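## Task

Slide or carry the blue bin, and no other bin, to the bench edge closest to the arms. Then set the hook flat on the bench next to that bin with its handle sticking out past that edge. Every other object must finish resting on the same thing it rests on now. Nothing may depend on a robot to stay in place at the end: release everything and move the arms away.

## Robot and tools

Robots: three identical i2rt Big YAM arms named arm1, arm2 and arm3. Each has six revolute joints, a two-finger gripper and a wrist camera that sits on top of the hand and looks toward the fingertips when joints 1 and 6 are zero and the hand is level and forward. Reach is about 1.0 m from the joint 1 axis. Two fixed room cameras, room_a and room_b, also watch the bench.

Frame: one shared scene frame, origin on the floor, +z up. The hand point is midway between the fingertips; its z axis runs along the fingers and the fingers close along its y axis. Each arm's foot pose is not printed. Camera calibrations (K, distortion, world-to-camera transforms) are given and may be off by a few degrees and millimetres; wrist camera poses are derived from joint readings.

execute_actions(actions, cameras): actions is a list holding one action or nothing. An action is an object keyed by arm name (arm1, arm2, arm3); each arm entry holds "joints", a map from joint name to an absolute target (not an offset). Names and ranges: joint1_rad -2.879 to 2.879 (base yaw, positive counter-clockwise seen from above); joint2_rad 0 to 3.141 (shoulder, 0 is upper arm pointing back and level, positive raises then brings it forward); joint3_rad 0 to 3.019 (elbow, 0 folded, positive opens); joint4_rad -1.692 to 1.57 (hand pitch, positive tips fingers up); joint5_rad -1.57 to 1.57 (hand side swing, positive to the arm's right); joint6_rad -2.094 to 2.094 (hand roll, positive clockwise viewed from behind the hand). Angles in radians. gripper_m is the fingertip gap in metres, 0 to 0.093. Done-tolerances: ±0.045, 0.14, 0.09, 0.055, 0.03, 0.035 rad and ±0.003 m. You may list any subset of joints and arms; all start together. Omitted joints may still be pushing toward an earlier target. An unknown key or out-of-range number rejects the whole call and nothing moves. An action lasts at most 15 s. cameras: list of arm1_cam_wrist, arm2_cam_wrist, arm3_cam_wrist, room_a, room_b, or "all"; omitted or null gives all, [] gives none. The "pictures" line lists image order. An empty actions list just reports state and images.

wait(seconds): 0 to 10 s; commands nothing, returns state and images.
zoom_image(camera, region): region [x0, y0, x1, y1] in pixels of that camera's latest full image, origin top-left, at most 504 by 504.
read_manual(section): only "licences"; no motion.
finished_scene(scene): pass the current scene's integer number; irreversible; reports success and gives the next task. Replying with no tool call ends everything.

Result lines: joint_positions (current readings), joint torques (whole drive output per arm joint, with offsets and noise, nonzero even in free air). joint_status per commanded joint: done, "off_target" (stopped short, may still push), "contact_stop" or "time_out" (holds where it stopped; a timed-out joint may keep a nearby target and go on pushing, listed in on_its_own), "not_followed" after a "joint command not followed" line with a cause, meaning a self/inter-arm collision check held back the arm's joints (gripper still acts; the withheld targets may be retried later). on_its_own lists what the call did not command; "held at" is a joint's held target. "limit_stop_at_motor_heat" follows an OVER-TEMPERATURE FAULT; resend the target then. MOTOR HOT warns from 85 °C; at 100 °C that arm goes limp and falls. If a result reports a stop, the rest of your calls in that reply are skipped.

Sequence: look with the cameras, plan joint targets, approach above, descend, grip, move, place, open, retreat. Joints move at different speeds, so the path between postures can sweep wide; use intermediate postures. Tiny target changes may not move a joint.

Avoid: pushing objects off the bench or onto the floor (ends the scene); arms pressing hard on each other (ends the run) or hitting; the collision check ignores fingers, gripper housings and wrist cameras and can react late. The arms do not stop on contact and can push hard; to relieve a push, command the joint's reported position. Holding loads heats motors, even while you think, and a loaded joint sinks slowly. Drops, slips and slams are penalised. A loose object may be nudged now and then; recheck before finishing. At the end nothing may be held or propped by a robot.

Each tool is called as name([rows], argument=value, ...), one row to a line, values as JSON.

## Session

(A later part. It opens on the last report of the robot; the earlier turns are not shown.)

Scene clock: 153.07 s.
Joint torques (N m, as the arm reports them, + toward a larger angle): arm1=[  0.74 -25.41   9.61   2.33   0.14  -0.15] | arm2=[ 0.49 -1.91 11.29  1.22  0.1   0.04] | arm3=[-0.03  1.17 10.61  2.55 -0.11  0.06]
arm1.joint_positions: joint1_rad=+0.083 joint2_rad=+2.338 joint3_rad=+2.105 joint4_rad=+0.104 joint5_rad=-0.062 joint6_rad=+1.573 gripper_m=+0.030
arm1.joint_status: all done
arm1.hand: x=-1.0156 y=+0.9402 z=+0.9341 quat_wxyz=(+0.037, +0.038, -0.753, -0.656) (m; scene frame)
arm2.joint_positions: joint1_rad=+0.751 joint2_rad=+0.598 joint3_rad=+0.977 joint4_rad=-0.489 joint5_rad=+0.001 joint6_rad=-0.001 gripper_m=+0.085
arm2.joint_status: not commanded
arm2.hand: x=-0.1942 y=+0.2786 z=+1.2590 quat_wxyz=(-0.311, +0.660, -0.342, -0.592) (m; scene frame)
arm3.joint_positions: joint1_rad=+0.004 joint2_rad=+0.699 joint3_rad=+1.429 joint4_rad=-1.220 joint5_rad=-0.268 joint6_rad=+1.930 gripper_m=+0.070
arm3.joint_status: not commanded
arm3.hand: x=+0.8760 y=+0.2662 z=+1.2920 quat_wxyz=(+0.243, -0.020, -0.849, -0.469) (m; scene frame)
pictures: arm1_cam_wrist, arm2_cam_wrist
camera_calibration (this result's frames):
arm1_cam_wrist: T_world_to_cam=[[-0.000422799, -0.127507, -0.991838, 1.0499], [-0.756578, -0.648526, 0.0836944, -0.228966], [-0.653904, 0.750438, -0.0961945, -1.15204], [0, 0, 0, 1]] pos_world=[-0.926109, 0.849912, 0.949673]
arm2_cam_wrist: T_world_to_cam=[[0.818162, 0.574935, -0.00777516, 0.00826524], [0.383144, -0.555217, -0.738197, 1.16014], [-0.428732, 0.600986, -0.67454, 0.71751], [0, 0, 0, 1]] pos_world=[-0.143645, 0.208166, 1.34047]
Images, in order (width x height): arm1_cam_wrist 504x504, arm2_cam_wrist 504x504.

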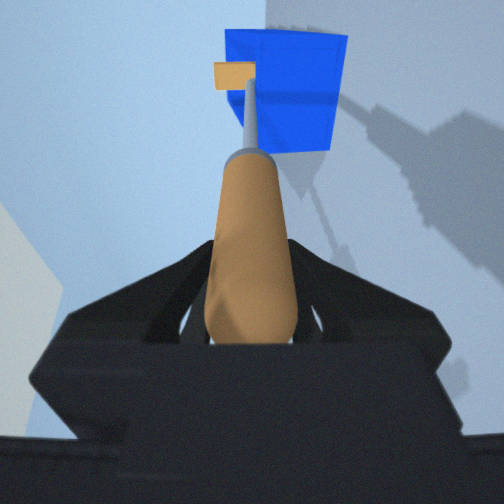

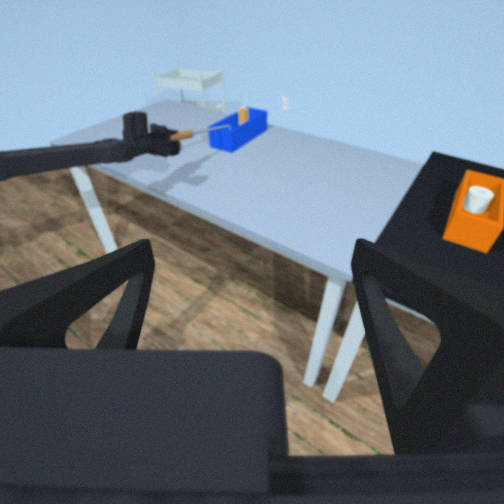

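execute_actions([
  {"arm1":{"joints":{"joint2_rad":2.075,"joint3_rad":1.71,"joint4_rad":0.30}}},
], cameras=["arm1_cam_wrist"])

Scene clock: 156.20 s.
Joint torques (N m, as the arm reports them, + toward a larger angle): arm1=[  0.61 -23.31   9.9    3.11   0.14  -0.15] | arm2=[ 0.65 -1.89 11.28  1.25  0.1   0.04] | arm3=[-0.23  0.45 10.58  2.5  -0.11  0.08]
arm1.joint_positions: joint1_rad=+0.083 joint2_rad=+2.114 joint3_rad=+1.704 joint4_rad=+0.278 joint5_rad=-0.062 joint6_rad=+1.573 gripper_m=+0.030
arm1.joint_status: all done
arm1.hand: x=-1.0120 y=+0.8610 z=+0.9338 quat_wxyz=(+0.037, +0.038, -0.754, -0.655) (m; scene frame)
arm2.joint_positions: joint1_rad=+0.751 joint2_rad=+0.598 joint3_rad=+0.977 joint4_rad=-0.489 joint5_rad=+0.001 joint6_rad=-0.001 gripper_m=+0.085
arm2.joint_status: not commanded
arm2.hand: x=-0.1942 y=+0.2786 z=+1.2590 quat_wxyz=(-0.311, +0.660, -0.342, -0.592) (m; scene frame)
arm3.joint_positions: joint1_rad=+0.004 joint2_rad=+0.699 joint3_rad=+1.429 joint4_rad=-1.220 joint5_rad=-0.268 joint6_rad=+1.930 gripper_m=+0.070
arm3.joint_status: not commanded
arm3.hand: x=+0.8760 y=+0.2662 z=+1.2920 quat_wxyz=(+0.243, -0.020, -0.849, -0.469) (m; scene frame)
pictures: arm1_cam_wrist
camera_calibration (this result's frames):
arm1_cam_wrist: T_world_to_cam=[[-0.000291259, -0.13053, -0.991444, 1.0418], [-0.7566, -0.648254, 0.0855691, -0.279684], [-0.653877, 0.750152, -0.0985702, -1.08781], [0, 0, 0, 1]] pos_world=[-0.922603, 0.770707, 0.949598]
Images, in order (width x height): arm1_cam_wrist 504x504.

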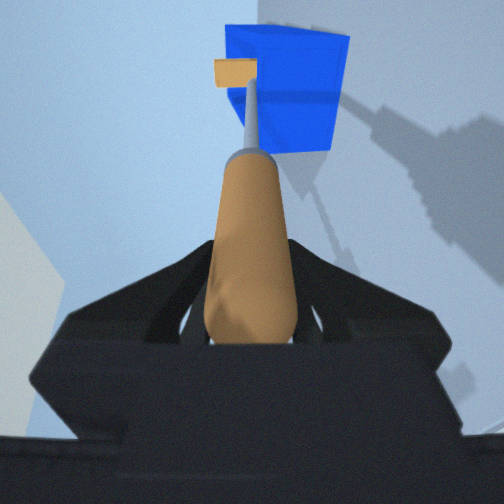

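execute_actions([
  {"arm1":{"joints":{"joint2_rad":1.835,"joint3_rad":1.33,"joint4_rad":0.46}}},
], cameras=["arm1_cam_wrist"])

execute_actions([
  {"arm1":{"joints":{"joint2_rad":1.64,"joint3_rad":1.045,"joint4_rad":0.555}},"arm2":{"joints":{"joint1_rad":0.95}}},
], cameras=["arm1_cam_wrist","arm2_cam_wrist","room_b"])

zoom_image(camera="room_b", region=[50, 160, 170, 250])

Scene clock: 162.07 s.
Joint torques (N m, as the arm reports them, + toward a larger angle): arm1=[  0.61 -19.93   9.92   3.77   0.14  -0.15] | arm2=[ 0.3  -1.92 11.28  1.24  0.12  0.04] | arm3=[ 0.09  0.46 10.69  2.53 -0.08  0.09]
arm1.joint_positions: joint1_rad=+0.083 joint2_rad=+1.877 joint3_rad=+1.315 joint4_rad=+0.424 joint5_rad=-0.062 joint6_rad=+1.573 gripper_m=+0.030
arm1.joint_status: all done
arm1.hand: x=-1.0075 y=+0.7589 z=+0.9332 quat_wxyz=(+0.037, +0.038, -0.756, -0.653) (m; scene frame)
arm2.joint_positions: joint1_rad=+0.751 joint2_rad=+0.598 joint3_rad=+0.977 joint4_rad=-0.489 joint5_rad=+0.001 joint6_rad=-0.001 gripper_m=+0.085
arm2.joint_status: not commanded
arm2.hand: x=-0.1942 y=+0.2786 z=+1.2590 quat_wxyz=(-0.311, +0.660, -0.342, -0.592) (m; scene frame)
arm3.joint_positions: joint1_rad=+0.004 joint2_rad=+0.699 joint3_rad=+1.429 joint4_rad=-1.220 joint5_rad=-0.268 joint6_rad=+1.930 gripper_m=+0.070
arm3.joint_status: not commanded
arm3.hand: x=+0.8760 y=+0.2662 z=+1.2920 quat_wxyz=(+0.243, -0.020, -0.849, -0.469) (m; scene frame)
pictures: arm1_cam_wrist
camera_calibration (this result's frames):
arm1_cam_wrist: T_world_to_cam=[[-0.0000449104, -0.136195, -0.990682, 1.03178], [-0.756644, -0.64773, 0.0890819, -0.346076], [-0.653827, 0.749597, -0.103022, -1.00375], [0, 0, 0, 1]] pos_world=[-0.918092, 0.668772, 0.949587]
Images, in order (width x height): arm1_cam_wrist 504x504.

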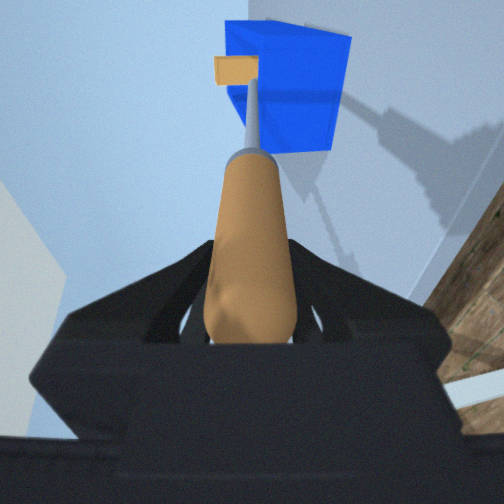

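Scene clock: 163.00 s.
Joint torques (N m, as the arm reports them, + toward a larger angle): arm1=[  0.67 -16.27   9.95   4.18   0.14  -0.15] | arm2=[ 0.63 -1.92 11.31  1.22  0.1   0.03] | arm3=[-0.2   0.75 10.59  2.46 -0.09  0.09]
arm1.joint_positions: joint1_rad=+0.083 joint2_rad=+1.678 joint3_rad=+1.024 joint4_rad=+0.510 joint5_rad=-0.062 joint6_rad=+1.573 gripper_m=+0.030
arm1.joint_status: all done
arm1.hand: x=-1.0035 y=+0.6678 z=+0.9326 quat_wxyz=(+0.037, +0.038, -0.757, -0.651) (m; scene frame)
arm2.joint_positions: joint1_rad=+0.949 joint2_rad=+0.598 joint3_rad=+0.977 joint4_rad=-0.489 joint5_rad=+0.001 joint6_rad=-0.001 gripper_m=+0.085
arm2.joint_status: all done
arm2.hand: x=-0.2462 y=+0.2340 z=+1.2587 quat_wxyz=(-0.251, +0.691, -0.274, -0.620) (m; scene frame)
arm3.joint_positions: joint1_rad=+0.004 joint2_rad=+0.699 joint3_rad=+1.429 joint4_rad=-1.220 joint5_rad=-0.268 joint6_rad=+1.930 gripper_m=+0.070
arm3.joint_status: not commanded
arm3.hand: x=+0.8760 y=+0.2662 z=+1.2920 quat_wxyz=(+0.243, -0.020, -0.849, -0.469) (m; scene frame)
pictures: arm1_cam_wrist, arm2_cam_wrist, room_b
camera_calibration (this result's frames):
arm1_cam_wrist: T_world_to_cam=[[0.00018467, -0.141479, -0.989941, 1.02187], [-0.756685, -0.647223, 0.0923578, -0.405418], [-0.65378, 0.749057, -0.107175, -0.928602], [0, 0, 0, 1]] pos_world=[-0.914064, 0.577752, 0.94951]
arm2_cam_wrist: T_world_to_cam=[[0.688828, 0.72489, -0.00703228, 0.00865974], [0.485989, -0.468966, -0.737486, 1.15927], [-0.537895, 0.504584, -0.675325, 0.718447], [0, 0, 0, 1]] pos_world=[-0.18291, 0.174866, 1.34019]
Images, in order (width x height): arm1_cam_wrist 504x504, arm2_cam_wrist 504x504, room_b 504x504.

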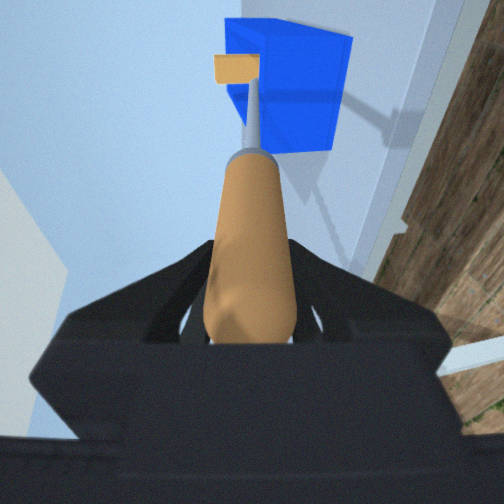

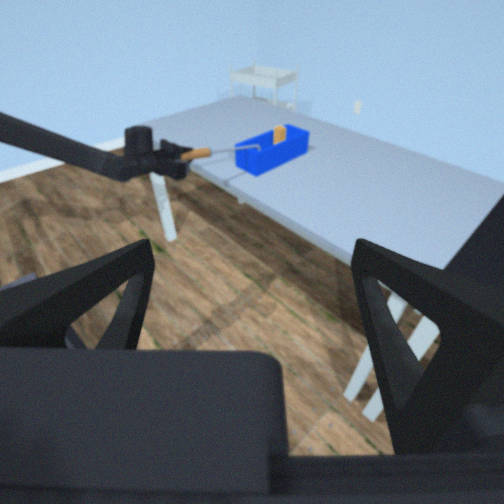

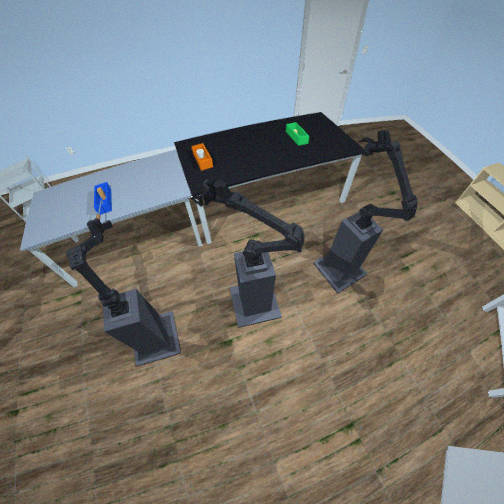

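Region (50, 160, 170, 250) of room_b's 504x504 image, scaled by 4.200, with more detail than that image has; it fills the top 378 rows of this view, and the rest is white.

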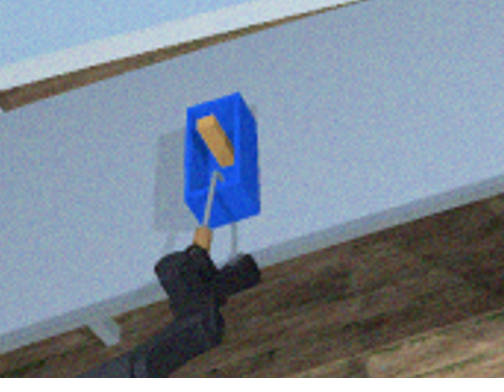

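execute_actions([
  {"arm1":{"joints":{"joint2_rad":1.45,"joint3_rad":0.817,"joint4_rad":0.60}}},
], cameras=["arm1_cam_wrist","arm2_cam_wrist","room_b"])

zoom_image(camera="room_b", region=[50, 160, 170, 250])

Scene clock: 169.40 s.
Joint torques (N m, as the arm reports them, + toward a larger angle): arm1=[  0.67 -13.28  10.33   4.34   0.13  -0.14] | arm2=[ 0.58 -1.97 11.29  1.25  0.11  0.03] | arm3=[-0.14  0.72 10.69  2.55 -0.09  0.1 ]
arm1.joint_positions: joint1_rad=+0.083 joint2_rad=+1.486 joint3_rad=+0.787 joint4_rad=+0.554 joint5_rad=-0.062 joint6_rad=+1.573 gripper_m=+0.030
arm1.joint_status: all done
arm1.hand: x=-0.9998 y=+0.5846 z=+0.9328 quat_wxyz=(+0.037, +0.038, -0.758, -0.650) (m; scene frame)
arm2.joint_positions: joint1_rad=+0.949 joint2_rad=+0.598 joint3_rad=+0.977 joint4_rad=-0.489 joint5_rad=+0.001 joint6_rad=-0.001 gripper_m=+0.085
arm2.joint_status: not commanded
arm2.hand: x=-0.2462 y=+0.2340 z=+1.2587 quat_wxyz=(-0.251, +0.691, -0.274, -0.620) (m; scene frame)
arm3.joint_positions: joint1_rad=+0.004 joint2_rad=+0.699 joint3_rad=+1.429 joint4_rad=-1.220 joint5_rad=-0.268 joint6_rad=+1.930 gripper_m=+0.070
arm3.joint_status: not commanded
arm3.hand: x=+0.8760 y=+0.2662 z=+1.2920 quat_wxyz=(+0.243, -0.020, -0.849, -0.469) (m; scene frame)
pictures: arm1_cam_wrist, arm2_cam_wrist, room_b
camera_calibration (this result's frames):
arm1_cam_wrist: T_world_to_cam=[[0.000299334, -0.144119, -0.98956, 1.01155], [-0.756706, -0.646963, 0.0939947, -0.458207], [-0.653755, 0.748778, -0.10925, -0.86172], [0, 0, 0, 1]] pos_world=[-0.910385, 0.494578, 0.949913]
arm2_cam_wrist: T_world_to_cam=[[0.688828, 0.72489, -0.00703228, 0.00865974], [0.485989, -0.468966, -0.737486, 1.15927], [-0.537895, 0.504584, -0.675325, 0.718447], [0, 0, 0, 1]] pos_world=[-0.18291, 0.174866, 1.34019]
Images, in order (width x height): arm1_cam_wrist 504x504, arm2_cam_wrist 504x504, room_b 504x504.

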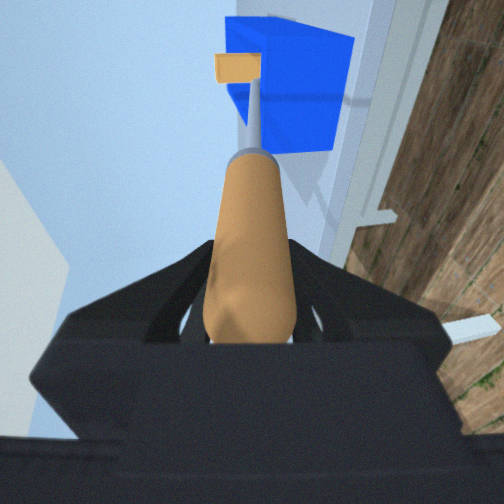

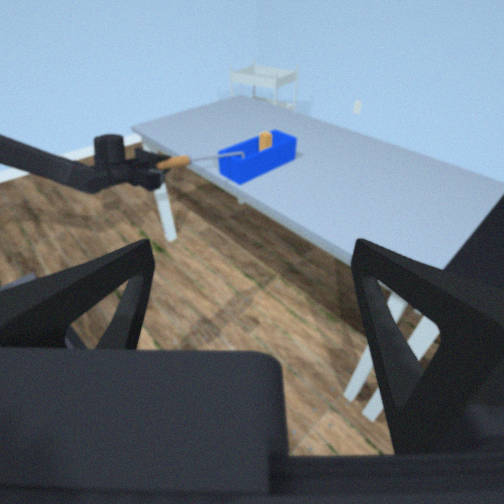

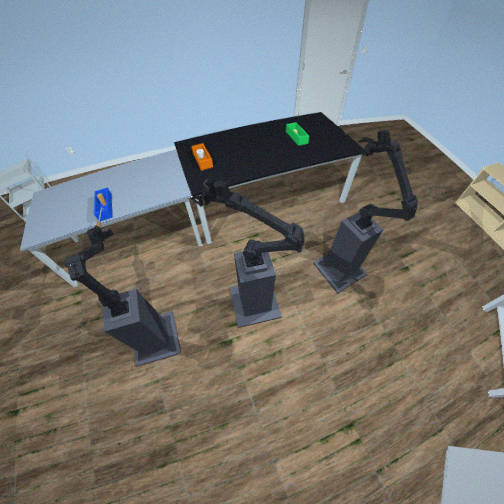

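Region (50, 160, 170, 250) of room_b's 504x504 image, scaled by 4.200, with more detail than that image has; it fills the top 378 rows of this view, and the rest is white.

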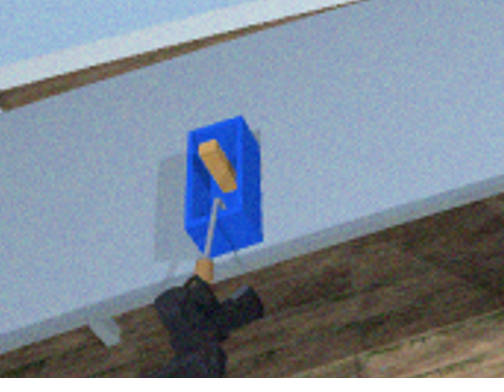

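execute_actions([
  {"arm1":{"joints":{"joint4_rad":0.83}}},
], cameras=["arm1_cam_wrist"])

execute_actions([
  {"arm1":{"joints":{"joint1_rad":0.0}}},
], cameras=[])

execute_actions([
  {"arm1":{"joints":{"joint1_rad":-0.09}}},
], cameras=["arm1_cam_wrist"])

execute_actions([
  {"arm1":{"joints":{"joint2_rad":2.05,"joint3_rad":1.38,"joint4_rad":0.79}}},
], cameras=["arm1_cam_wrist","arm2_cam_wrist"])

zoom_image(camera="arm2_cam_wrist", region=[170, 120, 350, 240])

Scene clock: 178.00 s.
Joint torques (N m, as the arm reports them, + toward a larger angle): arm1=[  0.68 -12.98  10.76   4.7    0.13  -0.15] | arm2=[ 0.67 -1.9  11.28  1.25  0.09  0.05] | arm3=[ 0.17  0.68 10.76  2.56 -0.07  0.09]
arm1.joint_positions: joint1_rad=+0.083 joint2_rad=+1.486 joint3_rad=+0.782 joint4_rad=+0.774 joint5_rad=-0.062 joint6_rad=+1.573 gripper_m=+0.030
arm1.joint_status: joint4_rad time_out (moved +0.221 of +0.276)
arm1.on_its_own: joint4_rad reads +0.774 and still pushes toward +0.830 since a time_out
arm1.hand: x=-1.0002 y=+0.5857 z=+0.9840 quat_wxyz=(+0.036, +0.039, -0.684, -0.728) (m; scene frame)
arm2.joint_positions: joint1_rad=+0.949 joint2_rad=+0.598 joint3_rad=+0.977 joint4_rad=-0.489 joint5_rad=+0.001 joint6_rad=-0.001 gripper_m=+0.085
arm2.joint_status: not commanded
arm2.hand: x=-0.2462 y=+0.2340 z=+1.2587 quat_wxyz=(-0.251, +0.691, -0.274, -0.620) (m; scene frame)
arm3.joint_positions: joint1_rad=+0.004 joint2_rad=+0.699 joint3_rad=+1.429 joint4_rad=-1.220 joint5_rad=-0.268 joint6_rad=+1.930 gripper_m=+0.070
arm3.joint_status: not commanded
arm3.hand: x=+0.8760 y=+0.2662 z=+1.2920 quat_wxyz=(+0.243, -0.020, -0.849, -0.469) (m; scene frame)
pictures: arm1_cam_wrist
camera_calibration (this result's frames):
arm1_cam_wrist: T_world_to_cam=[[-0.00953824, 0.0705885, -0.99746, 0.934569], [-0.755638, -0.653824, -0.0390442, -0.326575], [-0.65492, 0.753346, 0.0595757, -1.02713], [0, 0, 0, 1]] pos_world=[-0.910548, 0.494293, 0.980636]
Images, in order (width x height): arm1_cam_wrist 504x504.

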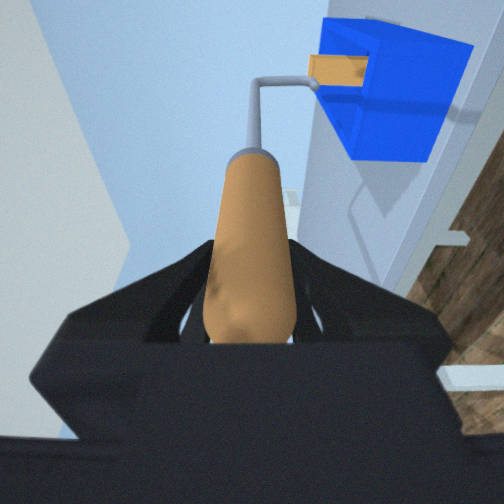

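not run: a stop came earlier in this reply.

not run: a stop came earlier in this reply.

not run: a stop came earlier in this reply.

This scene's latest camera images include none from arm2_cam_wrist. They are from: arm1_cam_wrist. Call execute_actions without "cameras", or with arm2_cam_wrist in "cameras", to get its image.

execute_actions([
  {"arm1":{"joints":{"joint1_rad":0.0}}},
], cameras=[])

execute_actions([
  {"arm1":{"joints":{"joint1_rad":-0.09}}},
], cameras=["arm1_cam_wrist"])

execute_actions([
  {"arm1":{"joints":{"joint2_rad":2.05,"joint3_rad":1.38,"joint4_rad":0.79}}},
], cameras=["arm1_cam_wrist","arm2_cam_wrist"])

zoom_image(camera="arm2_cam_wrist", region=[170, 120, 350, 240])

Scene clock: 183.63 s.
Joint torques (N m, as the arm reports them, + toward a larger angle): arm1=[  1.49 -12.96  10.77   4.7    0.02  -0.15] | arm2=[ 0.69 -1.96 11.33  1.23  0.1   0.02] | arm3=[-0.09  0.   10.5   2.46 -0.06  0.04]
arm1.joint_positions: joint1_rad=-0.005 joint2_rad=+1.486 joint3_rad=+0.782 joint4_rad=+0.774 joint5_rad=-0.060 joint6_rad=+1.573 gripper_m=+0.030
arm1.joint_status: all done
arm1.on_its_own: joint4_rad reads +0.774 and still pushes toward +0.830 since a time_out
arm1.hand: x=-0.9472 y=+0.5866 z=+0.9843 quat_wxyz=(+0.003, +0.008, -0.685, -0.729) (m; scene frame)
arm2.joint_positions: joint1_rad=+0.949 joint2_rad=+0.598 joint3_rad=+0.977 joint4_rad=-0.489 joint5_rad=+0.001 joint6_rad=-0.001 gripper_m=+0.085
arm2.joint_status: not commanded
arm2.hand: x=-0.2462 y=+0.2340 z=+1.2587 quat_wxyz=(-0.251, +0.691, -0.274, -0.620) (m; scene frame)
arm3.joint_positions: joint1_rad=+0.004 joint2_rad=+0.699 joint3_rad=+1.429 joint4_rad=-1.220 joint5_rad=-0.268 joint6_rad=+1.930 gripper_m=+0.070
arm3.joint_status: not commanded
arm3.hand: x=+0.8760 y=+0.2662 z=+1.2920 quat_wxyz=(+0.243, -0.020, -0.849, -0.469) (m; scene frame)
pictures: none
No camera images: the call's "cameras" was empty. Leave "cameras" out to get every camera's image.

Scene clock: 184.67 s.
Joint torques (N m, as the arm reports them, + toward a larger angle): arm1=[  1.2  -12.94  10.78   4.7    0.03  -0.15] | arm2=[ 0.71 -2.19 11.28  1.23  0.1   0.04] | arm3=[-0.22  0.55 10.75  2.55 -0.08  0.06]
arm1.joint_positions: joint1_rad=-0.095 joint2_rad=+1.486 joint3_rad=+0.782 joint4_rad=+0.774 joint5_rad=-0.060 joint6_rad=+1.573 gripper_m=+0.030
arm1.joint_status: all done
arm1.on_its_own: joint4_rad reads +0.774 and still pushes toward +0.830 since a time_out
arm1.hand: x=-0.8939 y=+0.5827 z=+0.9847 quat_wxyz=(-0.030, -0.023, -0.684, -0.728) (m; scene frame)
arm2.joint_positions: joint1_rad=+0.949 joint2_rad=+0.598 joint3_rad=+0.977 joint4_rad=-0.489 joint5_rad=+0.001 joint6_rad=-0.001 gripper_m=+0.085
arm2.joint_status: not commanded
arm2.hand: x=-0.2462 y=+0.2340 z=+1.2587 quat_wxyz=(-0.251, +0.691, -0.274, -0.620) (m; scene frame)
arm3.joint_positions: joint1_rad=+0.004 joint2_rad=+0.699 joint3_rad=+1.429 joint4_rad=-1.220 joint5_rad=-0.268 joint6_rad=+1.930 gripper_m=+0.070
arm3.joint_status: not commanded
arm3.hand: x=+0.8760 y=+0.2662 z=+1.2920 quat_wxyz=(+0.243, -0.020, -0.849, -0.469) (m; scene frame)
pictures: arm1_cam_wrist
camera_calibration (this result's frames):
arm1_cam_wrist: T_world_to_cam=[[0.00456253, 0.0721459, -0.997384, 0.94808], [-0.861038, -0.506918, -0.0406068, -0.426468], [-0.508521, 0.85897, 0.0598075, -0.886239], [0, 0, 0, 1]] pos_world=[-0.822201, 0.476669, 0.981286]
Images, in order (width x height): arm1_cam_wrist 504x504.

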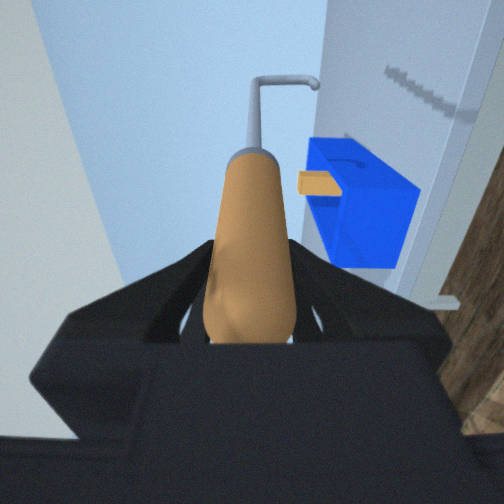

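Scene clock: 186.00 s.
Joint torques (N m, as the arm reports them, + toward a larger angle): arm1=[  1.19 -19.31  13.01   2.81   0.02  -0.13] | arm2=[ 0.72 -1.97 11.33  1.23  0.11  0.03] | arm3=[-0.03  0.22 10.87  2.52 -0.11  0.05]
arm1.joint_positions: joint1_rad=-0.095 joint2_rad=+2.069 joint3_rad=+1.313 joint4_rad=+0.774 joint5_rad=-0.060 joint6_rad=+1.572 gripper_m=+0.030
arm1.joint_status: all done
arm1.hand: x=-0.8674 y=+0.7725 z=+0.8728 quat_wxyz=(-0.029, -0.024, -0.703, -0.710) (m; scene frame)
arm2.joint_positions: joint1_rad=+0.949 joint2_rad=+0.598 joint3_rad=+0.977 joint4_rad=-0.489 joint5_rad=+0.001 joint6_rad=-0.001 gripper_m=+0.085
arm2.joint_status: not commanded
arm2.hand: x=-0.2462 y=+0.2340 z=+1.2587 quat_wxyz=(-0.251, +0.691, -0.274, -0.620) (m; scene frame)
arm3.joint_positions: joint1_rad=+0.004 joint2_rad=+0.699 joint3_rad=+1.429 joint4_rad=-1.220 joint5_rad=-0.268 joint6_rad=+1.930 gripper_m=+0.070
arm3.joint_status: not commanded
arm3.hand: x=+0.8760 y=+0.2662 z=+1.2920 quat_wxyz=(+0.243, -0.020, -0.849, -0.469) (m; scene frame)
pictures: arm1_cam_wrist, arm2_cam_wrist
camera_calibration (this result's frames):
arm1_cam_wrist: T_world_to_cam=[[-0.000559116, 0.0198964, -0.999802, 0.860747], [-0.861389, -0.507855, -0.0096248, -0.338688], [-0.507946, 0.861213, 0.0174225, -0.993343], [0, 0, 0, 1]] pos_world=[-0.795825, 0.666349, 0.874623]
arm2_cam_wrist: T_world_to_cam=[[0.688828, 0.72489, -0.00703228, 0.00865974], [0.485989, -0.468966, -0.737486, 1.15927], [-0.537895, 0.504584, -0.675325, 0.718447], [0, 0, 0, 1]] pos_world=[-0.18291, 0.174866, 1.34019]
Images, in order (width x height): arm1_cam_wrist 504x504, arm2_cam_wrist 504x504.

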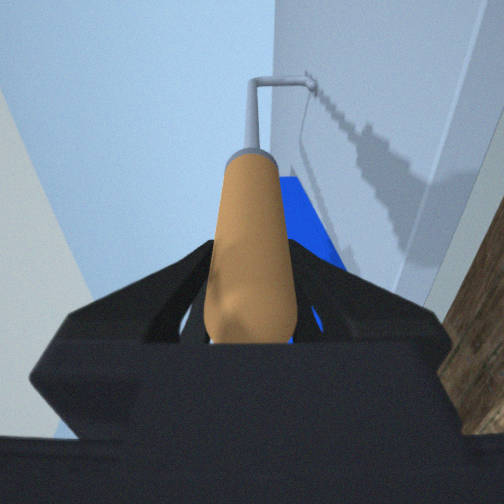

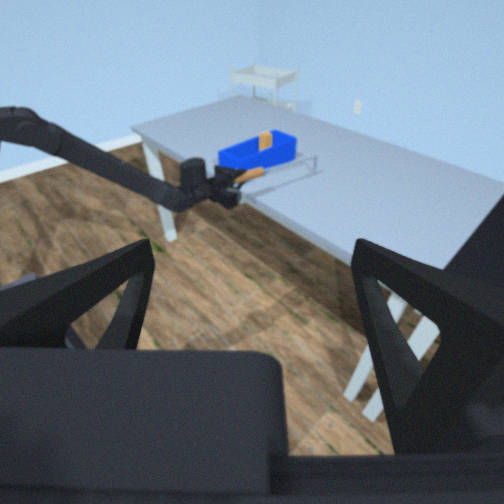

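Region (170, 120, 350, 240) of arm2_cam_wrist's 504x504 image, scaled by 2.800, with more detail than that image has.

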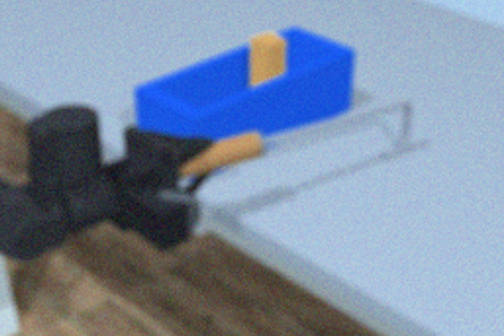

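execute_actions([
  {"arm1":{"joints":{"joint6_rad":0.75,"joint2_rad":2.10,"joint3_rad":1.31}}},
], cameras=["arm1_cam_wrist"])

execute_actions([
  {"arm1":{"joints":{"joint6_rad":0.0,"joint2_rad":2.15,"joint4_rad":0.86}}},
], cameras=["arm1_cam_wrist","arm2_cam_wrist"])

zoom_image(camera="arm2_cam_wrist", region=[170, 120, 350, 240])

Scene clock: 192.87 s.
Joint torques (N m, as the arm reports them, + toward a larger angle): arm1=[  0.69 -18.28   8.53   2.59   0.24  -0.16] | arm2=[ 0.65 -2.11 11.29  1.22  0.1   0.04] | arm3=[-0.16 -0.04 10.61  2.45 -0.12  0.1 ]
arm1.joint_positions: joint1_rad=-0.088 joint2_rad=+2.105 joint3_rad=+1.295 joint4_rad=+0.779 joint5_rad=-0.065 joint6_rad=+0.757 gripper_m=+0.030
arm1.joint_status: all done
arm1.hand: x=-0.8744 y=+0.7691 z=+0.8379 quat_wxyz=(-0.296, +0.266, -0.669, -0.628) (m; scene frame)
arm2.joint_positions: joint1_rad=+0.949 joint2_rad=+0.598 joint3_rad=+0.977 joint4_rad=-0.489 joint5_rad=+0.001 joint6_rad=-0.001 gripper_m=+0.085
arm2.joint_status: not commanded
arm2.hand: x=-0.2462 y=+0.2340 z=+1.2587 quat_wxyz=(-0.251, +0.691, -0.274, -0.620) (m; scene frame)
arm3.joint_positions: joint1_rad=+0.004 joint2_rad=+0.699 joint3_rad=+1.429 joint4_rad=-1.220 joint5_rad=-0.268 joint6_rad=+1.930 gripper_m=+0.070
arm3.joint_status: not commanded
arm3.hand: x=+0.8760 y=+0.2662 z=+1.2920 quat_wxyz=(+0.243, -0.020, -0.849, -0.469) (m; scene frame)
pictures: arm1_cam_wrist
camera_calibration (this result's frames):
arm1_cam_wrist: T_world_to_cam=[[0.721607, -0.0614328, -0.689572, 1.25996], [-0.598133, -0.556871, -0.576309, 0.396019], [-0.348599, 0.828324, -0.438587, -0.446631], [0, 0, 0, 1]] pos_world=[-0.828015, 0.667889, 0.901173]
Images, in order (width x height): arm1_cam_wrist 504x504.

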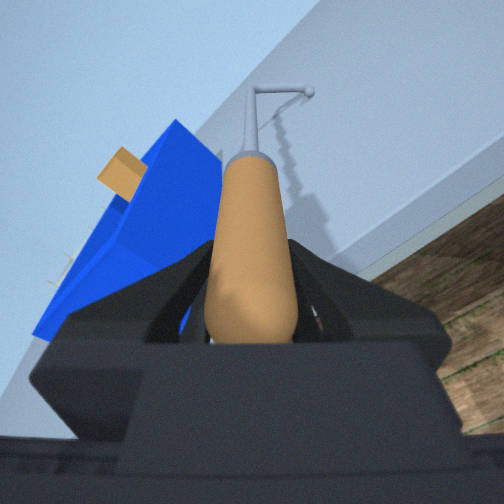

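Scene clock: 194.57 s.
Joint torques (N m, as the arm reports them, + toward a larger angle): arm1=[  0.72 -19.3    8.54   3.34   0.06  -0.12] | arm2=[ 0.55 -1.92 11.33  1.25  0.11  0.03] | arm3=[-0.58  0.72 10.67  2.49 -0.1   0.05]
arm1.joint_positions: joint1_rad=-0.088 joint2_rad=+2.165 joint3_rad=+1.289 joint4_rad=+0.833 joint5_rad=-0.061 joint6_rad=+0.011 gripper_m=+0.030
arm1.joint_status: all done
arm1.hand: x=-0.8736 y=+0.7670 z=+0.8024 quat_wxyz=(-0.502, +0.493, -0.531, -0.473) (m; scene frame)
arm2.joint_positions: joint1_rad=+0.949 joint2_rad=+0.598 joint3_rad=+0.977 joint4_rad=-0.489 joint5_rad=+0.001 joint6_rad=-0.001 gripper_m=+0.085
arm2.joint_status: not commanded
arm2.hand: x=-0.2462 y=+0.2340 z=+1.2587 quat_wxyz=(-0.251, +0.691, -0.274, -0.620) (m; scene frame)
arm3.joint_positions: joint1_rad=+0.004 joint2_rad=+0.699 joint3_rad=+1.429 joint4_rad=-1.220 joint5_rad=-0.268 joint6_rad=+1.930 gripper_m=+0.070
arm3.joint_status: not commanded
arm3.hand: x=+0.8760 y=+0.2662 z=+1.2920 quat_wxyz=(+0.243, -0.020, -0.849, -0.469) (m; scene frame)
pictures: arm1_cam_wrist, arm2_cam_wrist
camera_calibration (this result's frames):
arm1_cam_wrist: T_world_to_cam=[[0.998186, -0.0580473, -0.0159453, 0.933285], [-0.0480517, -0.608775, -0.791887, 1.06816], [0.0362598, 0.791217, -0.61046, 0.0423966], [0, 0, 0, 1]] pos_world=[-0.881803, 0.670901, 0.886627]
arm2_cam_wrist: T_world_to_cam=[[0.688828, 0.72489, -0.00703228, 0.00865974], [0.485989, -0.468966, -0.737486, 1.15927], [-0.537895, 0.504584, -0.675325, 0.718447], [0, 0, 0, 1]] pos_world=[-0.18291, 0.174866, 1.34019]
Images, in order (width x height): arm1_cam_wrist 504x504, arm2_cam_wrist 504x504.

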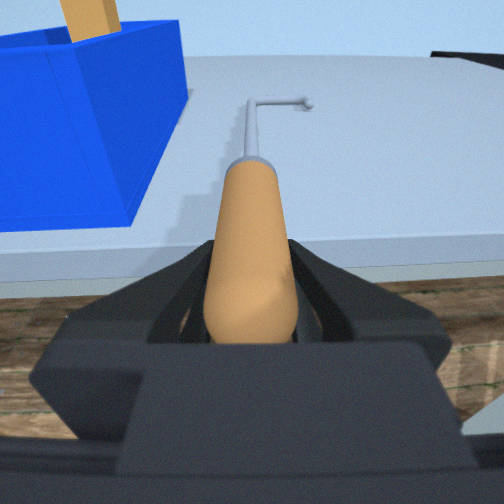

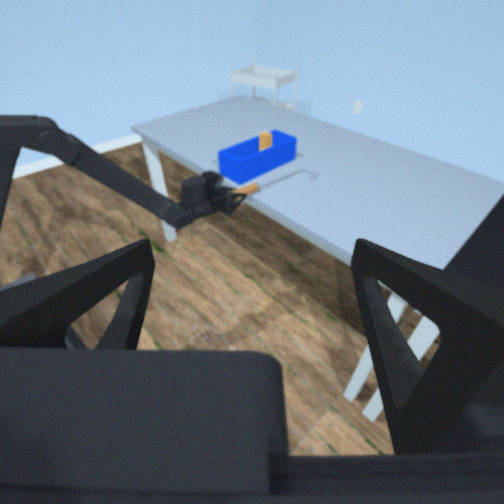

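Region (170, 120, 350, 240) of arm2_cam_wrist's 504x504 image, scaled by 2.800, with more detail than that image has.

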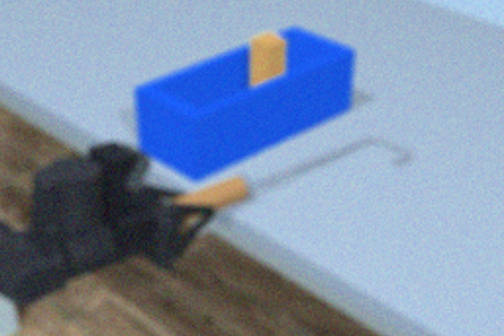

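execute_actions([
  {"arm1":{"joints":{"gripper_m":0.065}}},
], cameras=["arm1_cam_wrist"])

execute_actions([
  {"arm1":{"joints":{"joint3_rad":0.85,"joint4_rad":1.25}}},
], cameras=[])

execute_actions([
  {"arm1":{"joints":{"joint2_rad":1.0,"joint3_rad":0.7,"joint4_rad":-0.2}}},
], cameras=["arm1_cam_wrist","arm2_cam_wrist","room_b"])

Scene clock: 197.97 s.
Joint torques (N m, as the arm reports them, + toward a larger angle): arm1=[  0.71 -18.9    8.66   3.     0.06  -0.1 ] | arm2=[ 0.76 -1.93 11.29  1.23  0.1   0.04] | arm3=[-0.28  1.01 10.68  2.54 -0.08  0.06]
arm1.joint_positions: joint1_rad=-0.088 joint2_rad=+2.164 joint3_rad=+1.289 joint4_rad=+0.841 joint5_rad=-0.061 joint6_rad=+0.007 gripper_m=+0.065
arm1.joint_status: all done
arm1.hand: x=-0.8736 y=+0.7671 z=+0.8051 quat_wxyz=(-0.505, +0.492, -0.527, -0.474) (m; scene frame)
arm2.joint_positions: joint1_rad=+0.949 joint2_rad=+0.598 joint3_rad=+0.977 joint4_rad=-0.489 joint5_rad=+0.001 joint6_rad=-0.001 gripper_m=+0.085
arm2.joint_status: not commanded
arm2.hand: x=-0.2462 y=+0.2340 z=+1.2587 quat_wxyz=(-0.251, +0.691, -0.274, -0.620) (m; scene frame)
arm3.joint_positions: joint1_rad=+0.004 joint2_rad=+0.699 joint3_rad=+1.429 joint4_rad=-1.220 joint5_rad=-0.268 joint6_rad=+1.930 gripper_m=+0.070
arm3.joint_status: not commanded
arm3.hand: x=+0.8760 y=+0.2662 z=+1.2920 quat_wxyz=(+0.243, -0.020, -0.849, -0.469) (m; scene frame)
pictures: arm1_cam_wrist
camera_calibration (this result's frames):
arm1_cam_wrist: T_world_to_cam=[[0.998257, -0.0577296, -0.0122909, 0.930215], [-0.0446314, -0.60203, -0.797225, 1.07252], [0.0386239, 0.796384, -0.603557, 0.0365155], [0, 0, 0, 1]] pos_world=[-0.882135, 0.67031, 0.888512]
Images, in order (width x height): arm1_cam_wrist 504x504.

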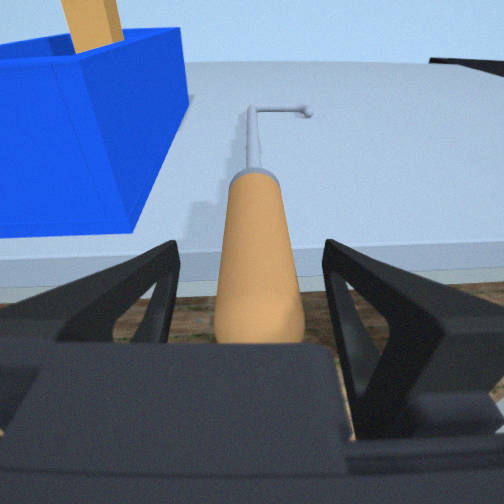

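Scene clock: 199.17 s.
Joint torques (N m, as the arm reports them, + toward a larger angle): arm1=[  0.75 -15.08   3.8    3.03   0.06  -0.11] | arm2=[ 0.55 -1.8  11.3   1.24  0.1   0.04] | arm3=[-0.08  0.55 10.81  2.5  -0.09  0.05]
arm1.joint_positions: joint1_rad=-0.088 joint2_rad=+2.161 joint3_rad=+0.847 joint4_rad=+1.230 joint5_rad=-0.061 joint6_rad=+0.007 gripper_m=+0.065
arm1.joint_status: all done
arm1.hand: x=-0.8920 y=+0.6180 z=+0.7181 quat_wxyz=(-0.491, +0.503, -0.541, -0.462) (m; scene frame)
arm2.joint_positions: joint1_rad=+0.949 joint2_rad=+0.598 joint3_rad=+0.977 joint4_rad=-0.489 joint5_rad=+0.001 joint6_rad=-0.001 gripper_m=+0.085
arm2.joint_status: not commanded
arm2.hand: x=-0.2462 y=+0.2340 z=+1.2587 quat_wxyz=(-0.251, +0.691, -0.274, -0.620) (m; scene frame)
arm3.joint_positions: joint1_rad=+0.004 joint2_rad=+0.699 joint3_rad=+1.429 joint4_rad=-1.220 joint5_rad=-0.268 joint6_rad=+1.930 gripper_m=+0.070
arm3.joint_status: not commanded
arm3.hand: x=+0.8760 y=+0.2662 z=+1.2920 quat_wxyz=(+0.243, -0.020, -0.849, -0.469) (m; scene frame)
pictures: none
No camera images: the call's "cameras" was empty. Leave "cameras" out to get every camera's image.

Scene clock: 200.97 s.
Joint torques (N m, as the arm reports them, + toward a larger angle): arm1=[ 0.78 -5.38 10.52  1.49  0.04 -0.11] | arm2=[ 0.82 -2.09 11.3   1.21  0.1   0.03] | arm3=[ 0.04  0.64 10.67  2.65 -0.08  0.08]
arm1.joint_positions: joint1_rad=-0.088 joint2_rad=+1.005 joint3_rad=+0.690 joint4_rad=-0.191 joint5_rad=-0.061 joint6_rad=+0.007 gripper_m=+0.065
arm1.joint_status: all done
arm1.hand: x=-0.9158 y=+0.4445 z=+0.9513 quat_wxyz=(-0.362, +0.581, -0.639, -0.352) (m; scene frame)
arm2.joint_positions: joint1_rad=+0.949 joint2_rad=+0.598 joint3_rad=+0.977 joint4_rad=-0.489 joint5_rad=+0.001 joint6_rad=-0.001 gripper_m=+0.085
arm2.joint_status: not commanded
arm2.hand: x=-0.2462 y=+0.2340 z=+1.2587 quat_wxyz=(-0.251, +0.691, -0.274, -0.620) (m; scene frame)
arm3.joint_positions: joint1_rad=+0.004 joint2_rad=+0.699 joint3_rad=+1.429 joint4_rad=-1.220 joint5_rad=-0.268 joint6_rad=+1.930 gripper_m=+0.070
arm3.joint_status: not commanded
arm3.hand: x=+0.8760 y=+0.2662 z=+1.2920 quat_wxyz=(+0.243, -0.020, -0.849, -0.469) (m; scene frame)
pictures: arm1_cam_wrist, arm2_cam_wrist, room_b
camera_calibration (this result's frames):
arm1_cam_wrist: T_world_to_cam=[[0.996417, -0.0737696, -0.0413693, 0.988657], [-0.0844321, -0.896278, -0.435381, 0.743037], [-0.00496051, 0.437314, -0.899295, 0.784357], [0, 0, 0, 1]] pos_world=[-0.918487, 0.39589, 1.06977]
arm2_cam_wrist: T_world_to_cam=[[0.688828, 0.72489, -0.00703228, 0.00865974], [0.485989, -0.468966, -0.737486, 1.15927], [-0.537895, 0.504584, -0.675325, 0.718447], [0, 0, 0, 1]] pos_world=[-0.18291, 0.174866, 1.34019]
Images, in order (width x height): arm1_cam_wrist 504x504, arm2_cam_wrist 504x504, room_b 504x504.

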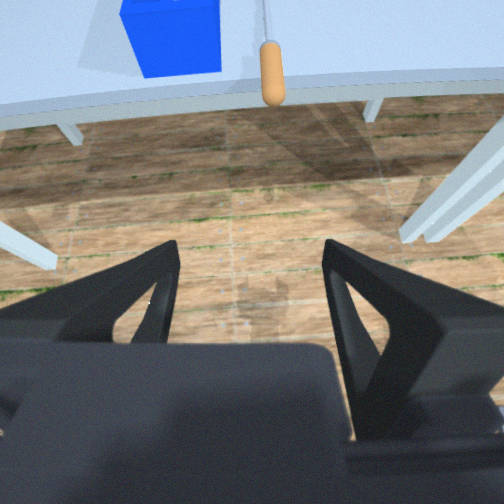

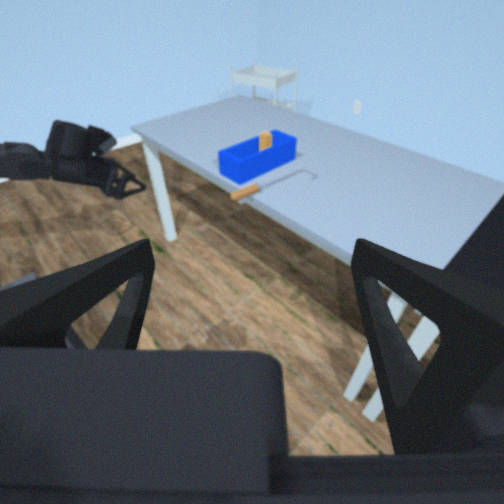

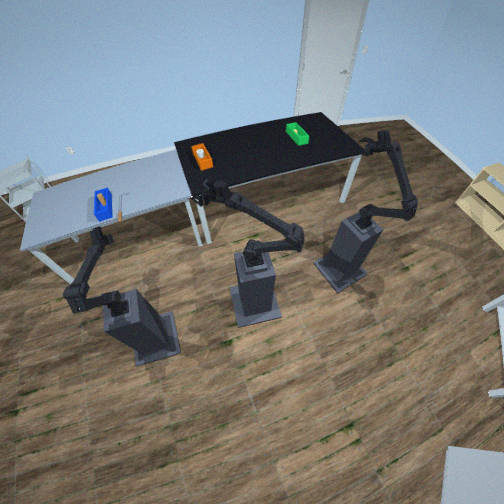

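finished_scene(scene=2)

The scene is finished: the task was done.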